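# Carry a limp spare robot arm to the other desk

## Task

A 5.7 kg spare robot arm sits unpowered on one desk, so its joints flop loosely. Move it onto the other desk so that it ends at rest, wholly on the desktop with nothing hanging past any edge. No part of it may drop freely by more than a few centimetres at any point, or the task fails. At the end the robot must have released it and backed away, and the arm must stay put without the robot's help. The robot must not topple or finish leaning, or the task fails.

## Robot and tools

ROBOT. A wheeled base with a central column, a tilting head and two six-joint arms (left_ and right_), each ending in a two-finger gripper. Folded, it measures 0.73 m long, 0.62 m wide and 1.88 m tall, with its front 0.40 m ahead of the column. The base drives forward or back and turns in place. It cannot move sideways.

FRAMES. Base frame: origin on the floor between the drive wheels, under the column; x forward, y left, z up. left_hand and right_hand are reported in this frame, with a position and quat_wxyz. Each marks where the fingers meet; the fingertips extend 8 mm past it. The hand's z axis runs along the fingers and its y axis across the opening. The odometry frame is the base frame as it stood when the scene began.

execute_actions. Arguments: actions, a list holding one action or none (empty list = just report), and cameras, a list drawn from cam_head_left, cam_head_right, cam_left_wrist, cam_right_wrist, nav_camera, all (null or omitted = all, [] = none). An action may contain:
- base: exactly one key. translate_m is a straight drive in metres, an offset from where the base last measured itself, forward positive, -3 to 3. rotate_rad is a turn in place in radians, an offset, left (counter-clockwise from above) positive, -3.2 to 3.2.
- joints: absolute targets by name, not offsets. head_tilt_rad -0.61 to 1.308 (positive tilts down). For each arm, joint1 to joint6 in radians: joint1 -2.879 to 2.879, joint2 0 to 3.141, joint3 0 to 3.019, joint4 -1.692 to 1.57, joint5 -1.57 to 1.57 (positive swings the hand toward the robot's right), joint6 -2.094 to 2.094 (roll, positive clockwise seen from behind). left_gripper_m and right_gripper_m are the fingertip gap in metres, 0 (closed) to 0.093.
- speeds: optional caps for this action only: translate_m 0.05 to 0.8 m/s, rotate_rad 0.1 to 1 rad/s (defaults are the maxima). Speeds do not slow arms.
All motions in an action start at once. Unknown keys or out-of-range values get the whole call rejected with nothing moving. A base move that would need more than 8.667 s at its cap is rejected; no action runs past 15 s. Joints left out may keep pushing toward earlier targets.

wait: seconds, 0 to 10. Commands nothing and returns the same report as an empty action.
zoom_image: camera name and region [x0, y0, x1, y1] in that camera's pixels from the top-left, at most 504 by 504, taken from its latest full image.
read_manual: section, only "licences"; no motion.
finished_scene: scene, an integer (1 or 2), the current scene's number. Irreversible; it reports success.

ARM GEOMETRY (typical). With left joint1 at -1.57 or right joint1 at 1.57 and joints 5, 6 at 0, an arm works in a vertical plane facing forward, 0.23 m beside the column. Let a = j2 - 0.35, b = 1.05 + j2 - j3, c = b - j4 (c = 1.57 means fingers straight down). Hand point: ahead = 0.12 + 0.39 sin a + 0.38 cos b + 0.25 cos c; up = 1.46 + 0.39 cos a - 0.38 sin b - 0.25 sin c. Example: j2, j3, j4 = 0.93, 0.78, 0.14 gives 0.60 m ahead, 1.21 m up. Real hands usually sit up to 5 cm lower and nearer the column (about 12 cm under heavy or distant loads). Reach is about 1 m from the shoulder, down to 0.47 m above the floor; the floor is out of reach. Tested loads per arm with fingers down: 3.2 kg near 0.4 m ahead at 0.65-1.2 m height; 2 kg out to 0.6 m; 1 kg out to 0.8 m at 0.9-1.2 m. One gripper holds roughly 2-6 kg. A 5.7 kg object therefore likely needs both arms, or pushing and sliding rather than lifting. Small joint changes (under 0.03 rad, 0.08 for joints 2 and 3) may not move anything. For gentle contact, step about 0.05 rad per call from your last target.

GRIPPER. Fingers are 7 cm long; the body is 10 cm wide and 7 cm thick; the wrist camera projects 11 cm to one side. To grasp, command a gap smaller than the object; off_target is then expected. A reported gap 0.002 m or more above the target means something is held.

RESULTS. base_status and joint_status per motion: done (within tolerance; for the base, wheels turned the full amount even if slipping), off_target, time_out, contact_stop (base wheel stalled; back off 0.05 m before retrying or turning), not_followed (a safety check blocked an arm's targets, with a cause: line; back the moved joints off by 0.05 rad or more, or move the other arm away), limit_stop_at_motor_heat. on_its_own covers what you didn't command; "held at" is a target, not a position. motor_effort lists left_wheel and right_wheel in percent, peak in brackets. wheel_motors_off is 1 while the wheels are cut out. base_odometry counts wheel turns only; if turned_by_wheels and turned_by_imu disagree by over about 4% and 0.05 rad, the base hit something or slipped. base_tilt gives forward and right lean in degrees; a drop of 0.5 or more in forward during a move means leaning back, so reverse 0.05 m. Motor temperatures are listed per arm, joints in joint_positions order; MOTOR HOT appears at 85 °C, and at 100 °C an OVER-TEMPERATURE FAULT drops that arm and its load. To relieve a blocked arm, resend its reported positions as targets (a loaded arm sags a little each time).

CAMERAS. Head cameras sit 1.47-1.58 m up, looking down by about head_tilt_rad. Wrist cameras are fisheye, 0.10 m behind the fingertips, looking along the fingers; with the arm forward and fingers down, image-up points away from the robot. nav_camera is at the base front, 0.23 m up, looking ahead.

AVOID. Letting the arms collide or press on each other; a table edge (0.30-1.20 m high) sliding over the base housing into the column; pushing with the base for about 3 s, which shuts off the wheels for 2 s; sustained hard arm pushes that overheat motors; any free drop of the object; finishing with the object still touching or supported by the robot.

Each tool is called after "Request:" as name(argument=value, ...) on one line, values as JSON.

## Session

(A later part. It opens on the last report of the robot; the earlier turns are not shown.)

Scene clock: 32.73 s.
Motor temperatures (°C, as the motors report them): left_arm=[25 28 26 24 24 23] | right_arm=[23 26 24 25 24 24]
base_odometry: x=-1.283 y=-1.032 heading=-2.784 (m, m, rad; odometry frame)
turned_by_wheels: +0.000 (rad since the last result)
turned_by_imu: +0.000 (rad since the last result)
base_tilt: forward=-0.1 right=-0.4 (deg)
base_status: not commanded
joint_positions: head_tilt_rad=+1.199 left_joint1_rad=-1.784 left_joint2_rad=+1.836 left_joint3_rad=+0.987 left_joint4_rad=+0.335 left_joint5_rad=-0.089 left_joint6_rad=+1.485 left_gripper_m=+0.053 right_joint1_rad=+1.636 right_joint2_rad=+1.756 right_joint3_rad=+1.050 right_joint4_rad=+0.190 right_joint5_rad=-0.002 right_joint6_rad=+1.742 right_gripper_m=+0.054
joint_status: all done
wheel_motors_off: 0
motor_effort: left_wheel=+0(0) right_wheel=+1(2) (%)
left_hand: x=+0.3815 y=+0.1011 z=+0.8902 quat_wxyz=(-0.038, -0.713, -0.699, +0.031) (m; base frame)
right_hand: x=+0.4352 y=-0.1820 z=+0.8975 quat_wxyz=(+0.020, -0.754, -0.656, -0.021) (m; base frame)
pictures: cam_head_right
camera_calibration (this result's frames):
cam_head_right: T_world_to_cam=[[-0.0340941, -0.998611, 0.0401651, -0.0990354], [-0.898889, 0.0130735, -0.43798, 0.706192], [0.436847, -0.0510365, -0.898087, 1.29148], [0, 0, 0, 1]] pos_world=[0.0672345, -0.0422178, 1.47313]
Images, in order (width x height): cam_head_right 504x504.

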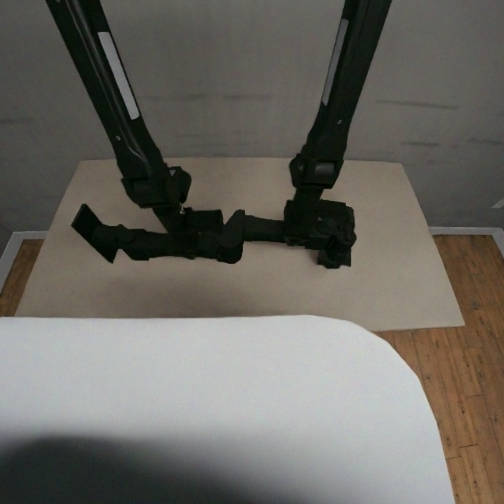

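Request:
execute_actions(actions=[{"joints":{"left_joint1_rad":-1.68,"left_joint5_rad":0.005,"left_joint6_rad":1.55,"right_joint1_rad":1.745,"right_joint5_rad":0.09,"right_joint6_rad":1.81}}], cameras=["cam_head_right"])

Scene clock: 33.93 s.
Motor temperatures (°C, as the motors report them): left_arm=[25 28 26 24 24 23] | right_arm=[23 26 24 25 24 24]
base_odometry: x=-1.283 y=-1.032 heading=-2.784 (m, m, rad; odometry frame)
turned_by_wheels: +0.000 (rad since the last result)
turned_by_imu: +0.000 (rad since the last result)
base_tilt: forward=-0.1 right=-0.6 (deg)
base_status: not commanded
joint_positions: head_tilt_rad=+1.199 left_joint1_rad=-1.662 left_joint2_rad=+1.836 left_joint3_rad=+0.981 left_joint4_rad=+0.337 left_joint5_rad=+0.001 left_joint6_rad=+1.552 left_gripper_m=+0.053 right_joint1_rad=+1.753 right_joint2_rad=+1.781 right_joint3_rad=+1.075 right_joint4_rad=+0.194 right_joint5_rad=+0.085 right_joint6_rad=+1.806 right_gripper_m=+0.054
joint_status: all done
wheel_motors_off: 0
motor_effort: left_wheel=-1(2) right_wheel=+0(2) (%)
left_hand: x=+0.3826 y=+0.1654 z=+0.8826 quat_wxyz=(-0.030, -0.716, -0.697, +0.027) (m; base frame)
right_hand: x=+0.4341 y=-0.1184 z=+0.8946 quat_wxyz=(+0.024, -0.756, -0.653, -0.028) (m; base frame)
pictures: cam_head_right
camera_calibration (this result's frames):
cam_head_right: T_world_to_cam=[[-0.0340941, -0.998611, 0.0401651, -0.0990354], [-0.898889, 0.0130735, -0.43798, 0.706193], [0.436847, -0.0510365, -0.898087, 1.29148], [0, 0, 0, 1]] pos_world=[0.0672345, -0.0422178, 1.47313]
Images, in order (width x height): cam_head_right 504x504.

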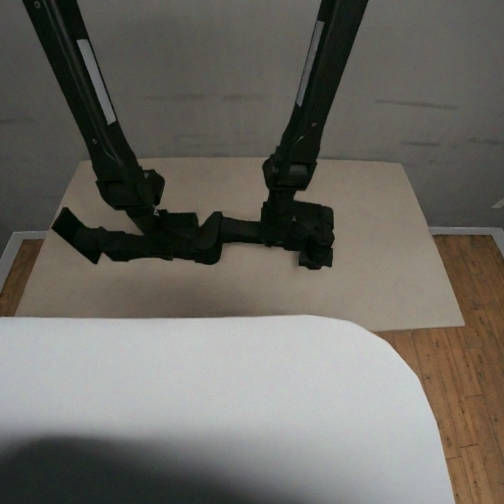

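Request:
zoom_image(camera="cam_head_right", region=[240, 180, 380, 290])

Region (240, 180, 380, 290) of cam_head_right's 504x504 image, scaled by 3.600, with more detail than that image has; it fills the top 396 rows of this view, and the rest is white.

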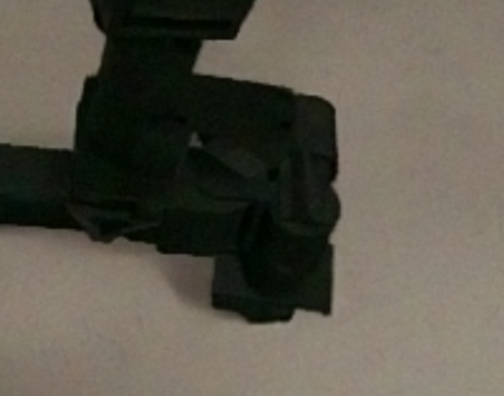

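Request:
execute_actions(actions=[{"joints":{"left_joint1_rad":-1.605,"left_joint5_rad":0.065,"left_joint6_rad":1.585,"right_joint1_rad":1.82,"right_joint2_rad":1.81,"right_joint3_rad":1.15,"right_joint4_rad":0.21,"right_joint5_rad":0.155,"right_joint6_rad":1.845}}], cameras=["cam_head_right"])

Scene clock: 35.60 s.
Motor temperatures (°C, as the motors report them): left_arm=[25 28 26 24 24 23] | right_arm=[23 26 24 25 24 24]
base_odometry: x=-1.283 y=-1.032 heading=-2.784 (m, m, rad; odometry frame)
turned_by_wheels: +0.000 (rad since the last result)
turned_by_imu: +0.000 (rad since the last result)
base_tilt: forward=-0.2 right=-0.4 (deg)
base_status: not commanded
joint_positions: head_tilt_rad=+1.199 left_joint1_rad=-1.585 left_joint2_rad=+1.848 left_joint3_rad=+0.990 left_joint4_rad=+0.337 left_joint5_rad=+0.047 left_joint6_rad=+1.578 left_gripper_m=+0.054 right_joint1_rad=+1.823 right_joint2_rad=+1.845 right_joint3_rad=+1.147 right_joint4_rad=+0.194 right_joint5_rad=+0.145 right_joint6_rad=+1.831 right_gripper_m=+0.054
joint_status: all done
wheel_motors_off: 0
motor_effort: left_wheel=+0(1) right_wheel=+0(2) (%)
left_hand: x=+0.3828 y=+0.2073 z=+0.8763 quat_wxyz=(-0.022, -0.712, -0.702, +0.020) (m; base frame)
right_hand: x=+0.4383 y=-0.0756 z=+0.8774 quat_wxyz=(+0.021, -0.754, -0.656, -0.034) (m; base frame)
pictures: cam_head_right
camera_calibration (this result's frames):
cam_head_right: T_world_to_cam=[[-0.0340941, -0.998611, 0.0401651, -0.0990354], [-0.898889, 0.0130735, -0.43798, 0.706192], [0.436847, -0.0510365, -0.898087, 1.29148], [0, 0, 0, 1]] pos_world=[0.0672345, -0.0422178, 1.47313]
Images, in order (width x height): cam_head_right 504x504.

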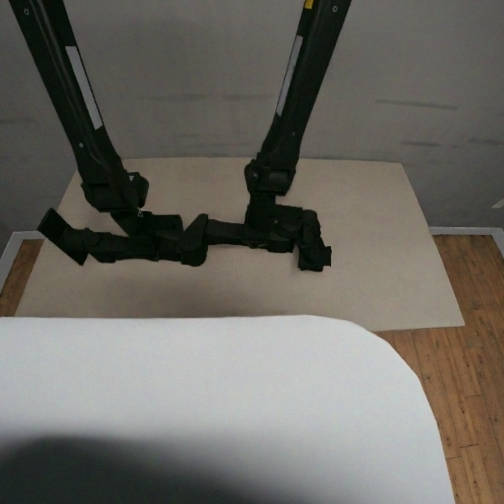

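Request:
execute_actions(actions=[{"joints":{"left_joint1_rad":-1.565,"left_joint2_rad":1.825,"left_joint3_rad":0.99,"left_joint4_rad":0.34,"left_joint5_rad":0.085,"left_joint6_rad":1.60,"right_joint1_rad":1.85,"right_joint2_rad":1.86,"right_joint3_rad":1.195,"right_joint4_rad":0.21,"right_joint5_rad":0.18,"right_joint6_rad":1.86}}], cameras=["cam_head_right"])

Scene clock: 36.60 s.
Motor temperatures (°C, as the motors report them): left_arm=[25 28 26 24 24 23] | right_arm=[23 26 24 25 24 24]
base_odometry: x=-1.283 y=-1.032 heading=-2.784 (m, m, rad; odometry frame)
turned_by_wheels: +0.000 (rad since the last result)
turned_by_imu: +0.000 (rad since the last result)
base_tilt: forward=-0.1 right=-0.5 (deg)
base_status: not commanded
joint_positions: head_tilt_rad=+1.199 left_joint1_rad=-1.564 left_joint2_rad=+1.915 left_joint3_rad=+1.049 left_joint4_rad=+0.337 left_joint5_rad=+0.072 left_joint6_rad=+1.597 left_gripper_m=+0.054 right_joint1_rad=+1.833 right_joint2_rad=+1.918 right_joint3_rad=+1.212 right_joint4_rad=+0.196 right_joint5_rad=+0.167 right_joint6_rad=+1.847 right_gripper_m=+0.054
joint_status: all done
wheel_motors_off: 0
motor_effort: left_wheel=+0(1) right_wheel=+1(0) (%)
left_hand: x=+0.3792 y=+0.2165 z=+0.8518 quat_wxyz=(-0.022, -0.715, -0.699, +0.025) (m; base frame)
right_hand: x=+0.4336 y=-0.0671 z=+0.8513 quat_wxyz=(+0.017, -0.757, -0.652, -0.028) (m; base frame)
pictures: cam_head_right
camera_calibration (this result's frames):
cam_head_right: T_world_to_cam=[[-0.0340941, -0.998611, 0.0401651, -0.0990354], [-0.898889, 0.0130735, -0.43798, 0.706193], [0.436847, -0.0510365, -0.898087, 1.29148], [0, 0, 0, 1]] pos_world=[0.0672345, -0.0422178, 1.47313]
Images, in order (width x height): cam_head_right 504x504.

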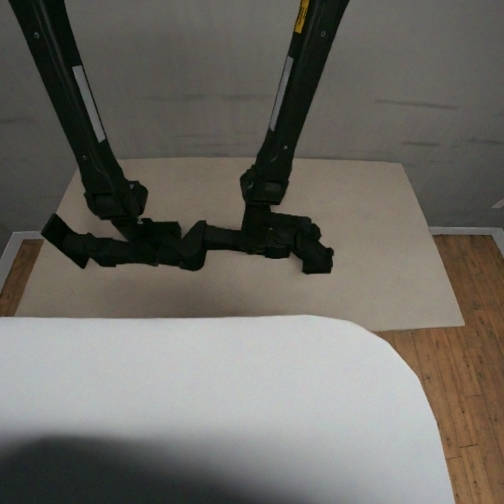

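Request:
execute_actions(actions=[{"joints":{"left_joint2_rad":1.915,"left_joint3_rad":1.088,"left_joint4_rad":0.337,"right_joint1_rad":1.83,"right_joint2_rad":1.97,"right_joint3_rad":1.31,"right_joint4_rad":0.2}}], cameras=["cam_head_right"])

Scene clock: 37.67 s.
Motor temperatures (°C, as the motors report them): left_arm=[25 28 26 24 24 23] | right_arm=[23 26 24 25 24 24]
base_odometry: x=-1.283 y=-1.032 heading=-2.784 (m, m, rad; odometry frame)
turned_by_wheels: +0.000 (rad since the last result)
turned_by_imu: +0.000 (rad since the last result)
base_tilt: forward=-0.1 right=-0.5 (deg)
base_status: not commanded
joint_positions: head_tilt_rad=+1.199 left_joint1_rad=-1.562 left_joint2_rad=+2.013 left_joint3_rad=+1.153 left_joint4_rad=+0.337 left_joint5_rad=+0.069 left_joint6_rad=+1.601 left_gripper_m=+0.054 right_joint1_rad=+1.823 right_joint2_rad=+2.023 right_joint3_rad=+1.322 right_joint4_rad=+0.196 right_joint5_rad=+0.168 right_joint6_rad=+1.844 right_gripper_m=+0.054
joint_status: all done
wheel_motors_off: 0
motor_effort: left_wheel=+0(1) right_wheel=+1(1) (%)
left_hand: x=+0.3809 y=+0.2186 z=+0.8130 quat_wxyz=(-0.023, -0.716, -0.697, +0.021) (m; base frame)
right_hand: x=+0.4352 y=-0.0654 z=+0.8103 quat_wxyz=(+0.012, -0.758, -0.651, -0.027) (m; base frame)
pictures: cam_head_right
camera_calibration (this result's frames):
cam_head_right: T_world_to_cam=[[-0.0340942, -0.998611, 0.0401651, -0.0990354], [-0.898889, 0.0130735, -0.437981, 0.706193], [0.436847, -0.0510365, -0.898087, 1.29148], [0, 0, 0, 1]] pos_world=[0.0672345, -0.0422178, 1.47313]
Images, in order (width x height): cam_head_right 504x504.

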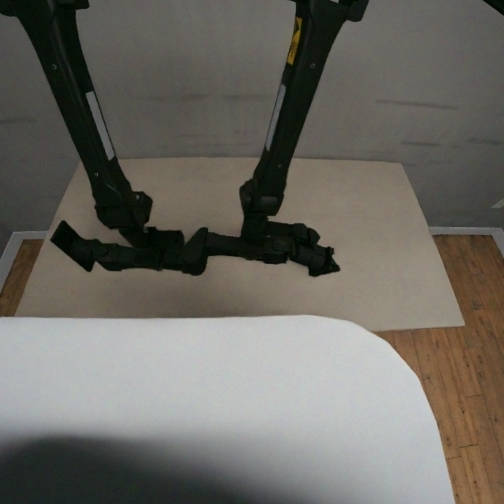

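Request:
execute_actions(actions=[{"joints":{"left_joint2_rad":1.98,"left_joint3_rad":1.16,"left_joint4_rad":0.328,"right_joint1_rad":1.82,"right_joint2_rad":2.06,"right_joint3_rad":1.41,"right_joint4_rad":0.185}}], cameras=["cam_head_left"])

Scene clock: 38.60 s.
Motor temperatures (°C, as the motors report them): left_arm=[25 28 26 24 24 23] | right_arm=[23 26 24 25 24 24]
base_odometry: x=-1.283 y=-1.032 heading=-2.784 (m, m, rad; odometry frame)
turned_by_wheels: +0.000 (rad since the last result)
turned_by_imu: +0.000 (rad since the last result)
base_tilt: forward=-0.2 right=-0.5 (deg)
base_status: not commanded
joint_positions: head_tilt_rad=+1.199 left_joint1_rad=-1.556 left_joint2_rad=+2.066 left_joint3_rad=+1.217 left_joint4_rad=+0.332 left_joint5_rad=+0.064 left_joint6_rad=+1.602 left_gripper_m=+0.054 right_joint1_rad=+1.821 right_joint2_rad=+2.100 right_joint3_rad=+1.417 right_joint4_rad=+0.184 right_joint5_rad=+0.168 right_joint6_rad=+1.841 right_gripper_m=+0.054
joint_status: all done
wheel_motors_off: 0
motor_effort: left_wheel=-1(1) right_wheel=+1(1) (%)
left_hand: x=+0.3837 y=+0.2240 z=+0.7917 quat_wxyz=(-0.021, -0.715, -0.698, +0.016) (m; base frame)
right_hand: x=+0.4394 y=-0.0600 z=+0.7806 quat_wxyz=(+0.009, -0.758, -0.652, -0.029) (m; base frame)
pictures: cam_head_left
camera_calibration (this result's frames):
cam_head_left: T_world_to_cam=[[-0.0479315, -0.99874, 0.0148788, 0.0328747], [-0.896963, 0.0364832, -0.440598, 0.709483], [0.4395, -0.0344643, -0.897581, 1.29352], [0, 0, 0, 1]] pos_world=[0.0694521, 0.0515294, 1.47315]
Images, in order (width x height): cam_head_left 504x504.

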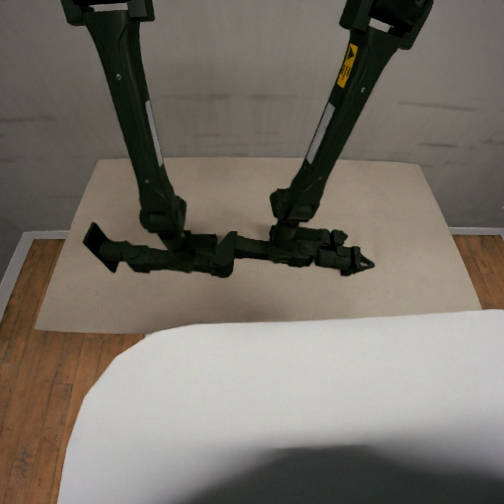

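Request:
execute_actions(actions=[{"joints":{"left_joint2_rad":2.055,"left_joint3_rad":1.225,"left_joint4_rad":0.322,"right_joint2_rad":2.125,"right_joint3_rad":1.46,"right_joint4_rad":0.18}}], cameras=["cam_head_left"])

Scene clock: 39.53 s.
Motor temperatures (°C, as the motors report them): left_arm=[25 28 26 24 24 23] | right_arm=[23 26 24 25 24 24]
base_odometry: x=-1.283 y=-1.032 heading=-2.784 (m, m, rad; odometry frame)
turned_by_wheels: +0.000 (rad since the last result)
turned_by_imu: +0.000 (rad since the last result)
base_tilt: forward=-0.1 right=-0.5 (deg)
base_status: not commanded
joint_positions: head_tilt_rad=+1.199 left_joint1_rad=-1.555 left_joint2_rad=+2.088 left_joint3_rad=+1.243 left_joint4_rad=+0.330 left_joint5_rad=+0.070 left_joint6_rad=+1.602 left_gripper_m=+0.054 right_joint1_rad=+1.818 right_joint2_rad=+2.140 right_joint3_rad=+1.462 right_joint4_rad=+0.183 right_joint5_rad=+0.174 right_joint6_rad=+1.839 right_gripper_m=+0.054
joint_status: all done
wheel_motors_off: 0
motor_effort: left_wheel=+0(1) right_wheel=+0(2) (%)
left_hand: x=+0.3840 y=+0.2240 z=+0.7827 quat_wxyz=(-0.023, -0.715, -0.698, +0.017) (m; base frame)
right_hand: x=+0.4392 y=-0.0596 z=+0.7652 quat_wxyz=(+0.005, -0.758, -0.652, -0.029) (m; base frame)
pictures: cam_head_left
camera_calibration (this result's frames):
cam_head_left: T_world_to_cam=[[-0.0479315, -0.99874, 0.0148788, 0.0328747], [-0.896963, 0.0364832, -0.440598, 0.709483], [0.4395, -0.0344643, -0.897581, 1.29352], [0, 0, 0, 1]] pos_world=[0.0694521, 0.0515294, 1.47315]
Images, in order (width x height): cam_head_left 504x504.

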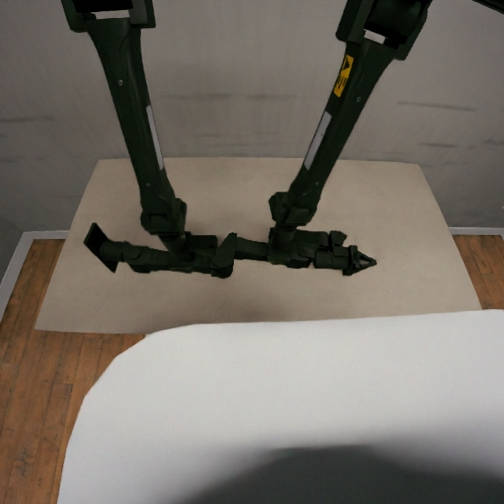

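Request:
zoom_image(camera="cam_head_left", region=[60, 200, 200, 300])

Region (60, 200, 200, 300) of cam_head_left's 504x504 image, scaled by 3.600, with more detail than that image has; it fills the top 360 rows of this view, and the rest is white.

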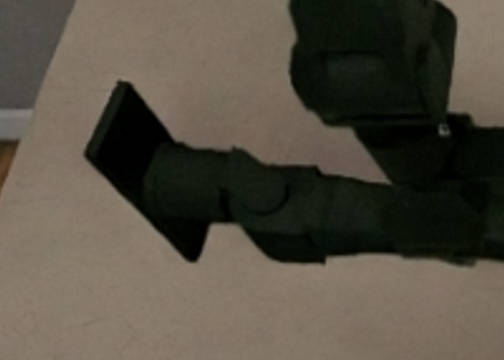

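Request:
execute_actions(actions=[{"joints":{"left_joint1_rad":-1.555,"left_joint2_rad":2.105,"left_joint3_rad":1.258,"left_joint4_rad":0.328,"left_joint5_rad":0.07,"right_joint1_rad":1.818,"right_joint2_rad":2.148,"right_joint3_rad":1.468,"right_joint5_rad":0.174,"right_joint6_rad":1.84}}], cameras=["cam_head_left"])

Scene clock: 40.53 s.
Motor temperatures (°C, as the motors report them): left_arm=[25 28 26 24 24 23] | right_arm=[23 26 24 25 24 24]
base_odometry: x=-1.283 y=-1.032 heading=-2.784 (m, m, rad; odometry frame)
turned_by_wheels: +0.000 (rad since the last result)
turned_by_imu: +0.000 (rad since the last result)
base_tilt: forward=-0.1 right=-0.4 (deg)
base_status: not commanded
joint_positions: head_tilt_rad=+1.199 left_joint1_rad=-1.554 left_joint2_rad=+2.090 left_joint3_rad=+1.245 left_joint4_rad=+0.330 left_joint5_rad=+0.068 left_joint6_rad=+1.602 left_gripper_m=+0.054 right_joint1_rad=+1.818 right_joint2_rad=+2.140 right_joint3_rad=+1.463 right_joint4_rad=+0.183 right_joint5_rad=+0.174 right_joint6_rad=+1.836 right_gripper_m=+0.054
joint_status: all done
wheel_motors_off: 0
motor_effort: left_wheel=+0(0) right_wheel=+2(1) (%)
left_hand: x=+0.3841 y=+0.2249 z=+0.7820 quat_wxyz=(-0.022, -0.715, -0.698, +0.016) (m; base frame)
right_hand: x=+0.4397 y=-0.0595 z=+0.7651 quat_wxyz=(+0.005, -0.757, -0.652, -0.029) (m; base frame)
pictures: cam_head_left
camera_calibration (this result's frames):
cam_head_left: T_world_to_cam=[[-0.0479315, -0.99874, 0.0148788, 0.0328747], [-0.896963, 0.0364832, -0.440599, 0.709484], [0.439501, -0.0344643, -0.897581, 1.29352], [0, 0, 0, 1]] pos_world=[0.0694521, 0.0515294, 1.47315]
Images, in order (width x height): cam_head_left 504x504.

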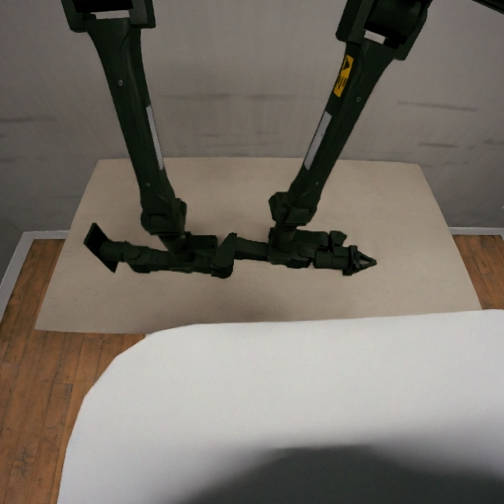

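Fully resting. Release.

Request:
execute_actions(actions=[{"joints":{"left_gripper_m":0.093,"right_gripper_m":0.093,"left_joint2_rad":2.09,"left_joint3_rad":1.245,"right_joint2_rad":2.14,"right_joint3_rad":1.463}}], cameras=["cam_head_left"])

Scene clock: 41.33 s.
Motor temperatures (°C, as the motors report them): left_arm=[25 28 26 24 24 23] | right_arm=[23 26 24 25 24 24]
base_odometry: x=-1.283 y=-1.032 heading=-2.784 (m, m, rad; odometry frame)
turned_by_wheels: +0.000 (rad since the last result)
turned_by_imu: +0.000 (rad since the last result)
base_tilt: forward=-0.2 right=-0.5 (deg)
base_status: not commanded
joint_positions: head_tilt_rad=+1.199 left_joint1_rad=-1.554 left_joint2_rad=+2.090 left_joint3_rad=+1.244 left_joint4_rad=+0.330 left_joint5_rad=+0.068 left_joint6_rad=+1.602 left_gripper_m=+0.093 right_joint1_rad=+1.818 right_joint2_rad=+2.140 right_joint3_rad=+1.463 right_joint4_rad=+0.183 right_joint5_rad=+0.174 right_joint6_rad=+1.837 right_gripper_m=+0.093
joint_status: all done
wheel_motors_off: 0
motor_effort: left_wheel=+0(0) right_wheel=+1(2) (%)
left_hand: x=+0.3839 y=+0.2249 z=+0.7820 quat_wxyz=(-0.022, -0.715, -0.698, +0.016) (m; base frame)
right_hand: x=+0.4397 y=-0.0595 z=+0.7651 quat_wxyz=(+0.005, -0.757, -0.652, -0.029) (m; base frame)
pictures: cam_head_left
camera_calibration (this result's frames):
cam_head_left: T_world_to_cam=[[-0.0479315, -0.99874, 0.0148788, 0.0328747], [-0.896963, 0.0364832, -0.440599, 0.709484], [0.4395, -0.0344643, -0.897581, 1.29352], [0, 0, 0, 1]] pos_world=[0.0694521, 0.0515294, 1.47315]
Images, in order (width x height): cam_head_left 504x504.

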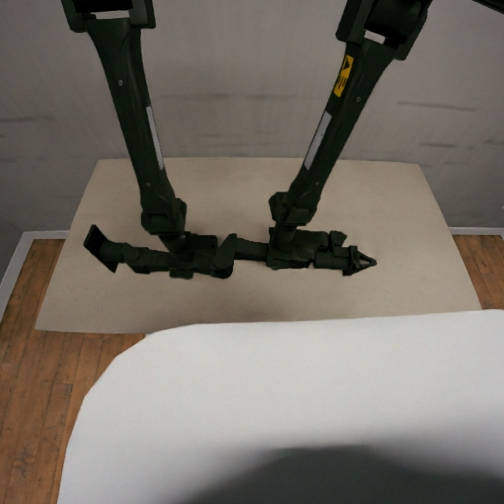

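Request:
execute_actions(actions=[{"joints":{"left_joint2_rad":1.905,"left_joint3_rad":1.05,"left_joint4_rad":0.337,"right_joint2_rad":1.93,"right_joint3_rad":1.235,"right_joint4_rad":0.196}}], cameras=["cam_head_left"])

Scene clock: 42.50 s.
Motor temperatures (°C, as the motors report them): left_arm=[25 28 26 24 24 23] | right_arm=[23 26 24 25 24 24]
base_odometry: x=-1.283 y=-1.032 heading=-2.784 (m, m, rad; odometry frame)
turned_by_wheels: +0.000 (rad since the last result)
turned_by_imu: +0.000 (rad since the last result)
base_tilt: forward=-0.1 right=-0.4 (deg)
base_status: not commanded
joint_positions: head_tilt_rad=+1.199 left_joint1_rad=-1.554 left_joint2_rad=+1.894 left_joint3_rad=+1.058 left_joint4_rad=+0.332 left_joint5_rad=+0.068 left_joint6_rad=+1.602 left_gripper_m=+0.093 right_joint1_rad=+1.818 right_joint2_rad=+1.916 right_joint3_rad=+1.243 right_joint4_rad=+0.186 right_joint5_rad=+0.174 right_joint6_rad=+1.837 right_gripper_m=+0.093
joint_status: all done
wheel_motors_off: 0
motor_effort: left_wheel=+0(1) right_wheel=+1(2) (%)
left_hand: x=+0.3961 y=+0.2239 z=+0.8560 quat_wxyz=(-0.026, -0.715, -0.698, +0.011) (m; base frame)
right_hand: x=+0.4534 y=-0.0760 z=+0.8485 quat_wxyz=(+0.003, -0.758, -0.652, -0.032) (m; base frame)
pictures: cam_head_left
camera_calibration (this result's frames):
cam_head_left: T_world_to_cam=[[-0.0479315, -0.99874, 0.0148788, 0.0328747], [-0.896963, 0.0364832, -0.440599, 0.709484], [0.4395, -0.0344643, -0.897581, 1.29352], [0, 0, 0, 1]] pos_world=[0.0694521, 0.0515294, 1.47315]
Images, in order (width x height): cam_head_left 504x504.

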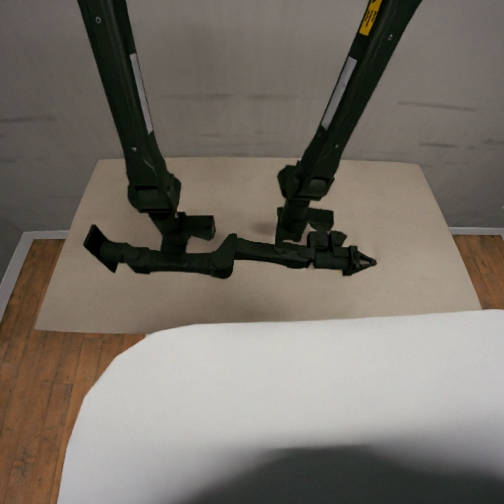

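Request:
execute_actions(actions=[{"base":{"translate_m":-0.7},"joints":{"head_tilt_rad":0.9,"left_joint2_rad":1.2,"left_joint3_rad":0.55,"left_joint4_rad":0.1,"right_joint1_rad":1.7,"right_joint2_rad":1.2,"right_joint3_rad":0.6,"right_joint4_rad":0.05}}], cameras=["cam_head_left"])

Scene clock: 45.60 s.
Motor temperatures (°C, as the motors report them): left_arm=[25 28 26 24 24 23] | right_arm=[23 25 24 25 24 24]
base_odometry: x=-0.627 y=-0.788 heading=-2.786 (m, m, rad; odometry frame)
turned_by_wheels: -0.002 (rad since the last result)
turned_by_imu: -0.001 (rad since the last result)
base_tilt: forward=-0.2 right=-0.5 (deg)
base_status: done
joint_positions: head_tilt_rad=+0.914 left_joint1_rad=-1.554 left_joint2_rad=+1.195 left_joint3_rad=+0.548 left_joint4_rad=+0.105 left_joint5_rad=+0.068 left_joint6_rad=+1.602 left_gripper_m=+0.093 right_joint1_rad=+1.698 right_joint2_rad=+1.200 right_joint3_rad=+0.599 right_joint4_rad=+0.062 right_joint5_rad=+0.174 right_joint6_rad=+1.837 right_gripper_m=+0.093
joint_status: all done
wheel_motors_off: 0
motor_effort: left_wheel=-2(35) right_wheel=+3(39) (%)
left_hand: x=+0.3612 y=+0.2204 z=+1.0858 quat_wxyz=(-0.013, -0.715, -0.699, +0.025) (m; base frame)
right_hand: x=+0.3809 y=-0.1950 z=+1.0849 quat_wxyz=(-0.023, -0.774, -0.632, +0.023) (m; base frame)
pictures: cam_head_left
camera_calibration (this result's frames):
cam_head_left: T_world_to_cam=[[-0.0501811, -0.99874, 0.000817898, 0.054641], [-0.737112, 0.0364832, -0.674785, 1.06214], [0.673904, -0.0344643, -0.738014, 1.03607], [0, 0, 0, 1]] pos_world=[0.0874446, 0.0515294, 1.4813]
Images, in order (width x height): cam_head_left 504x504.

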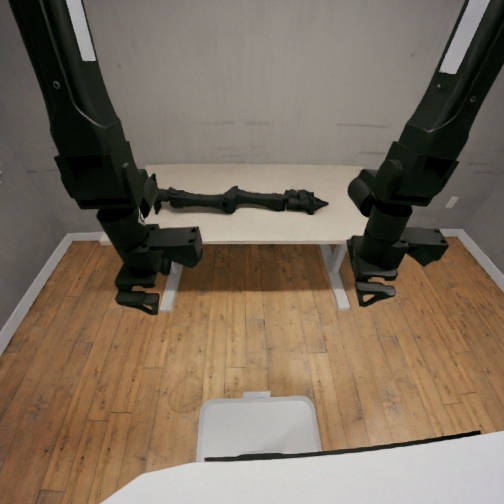

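Request:
finished_scene(scene=2)

The scene is finished: the task was done.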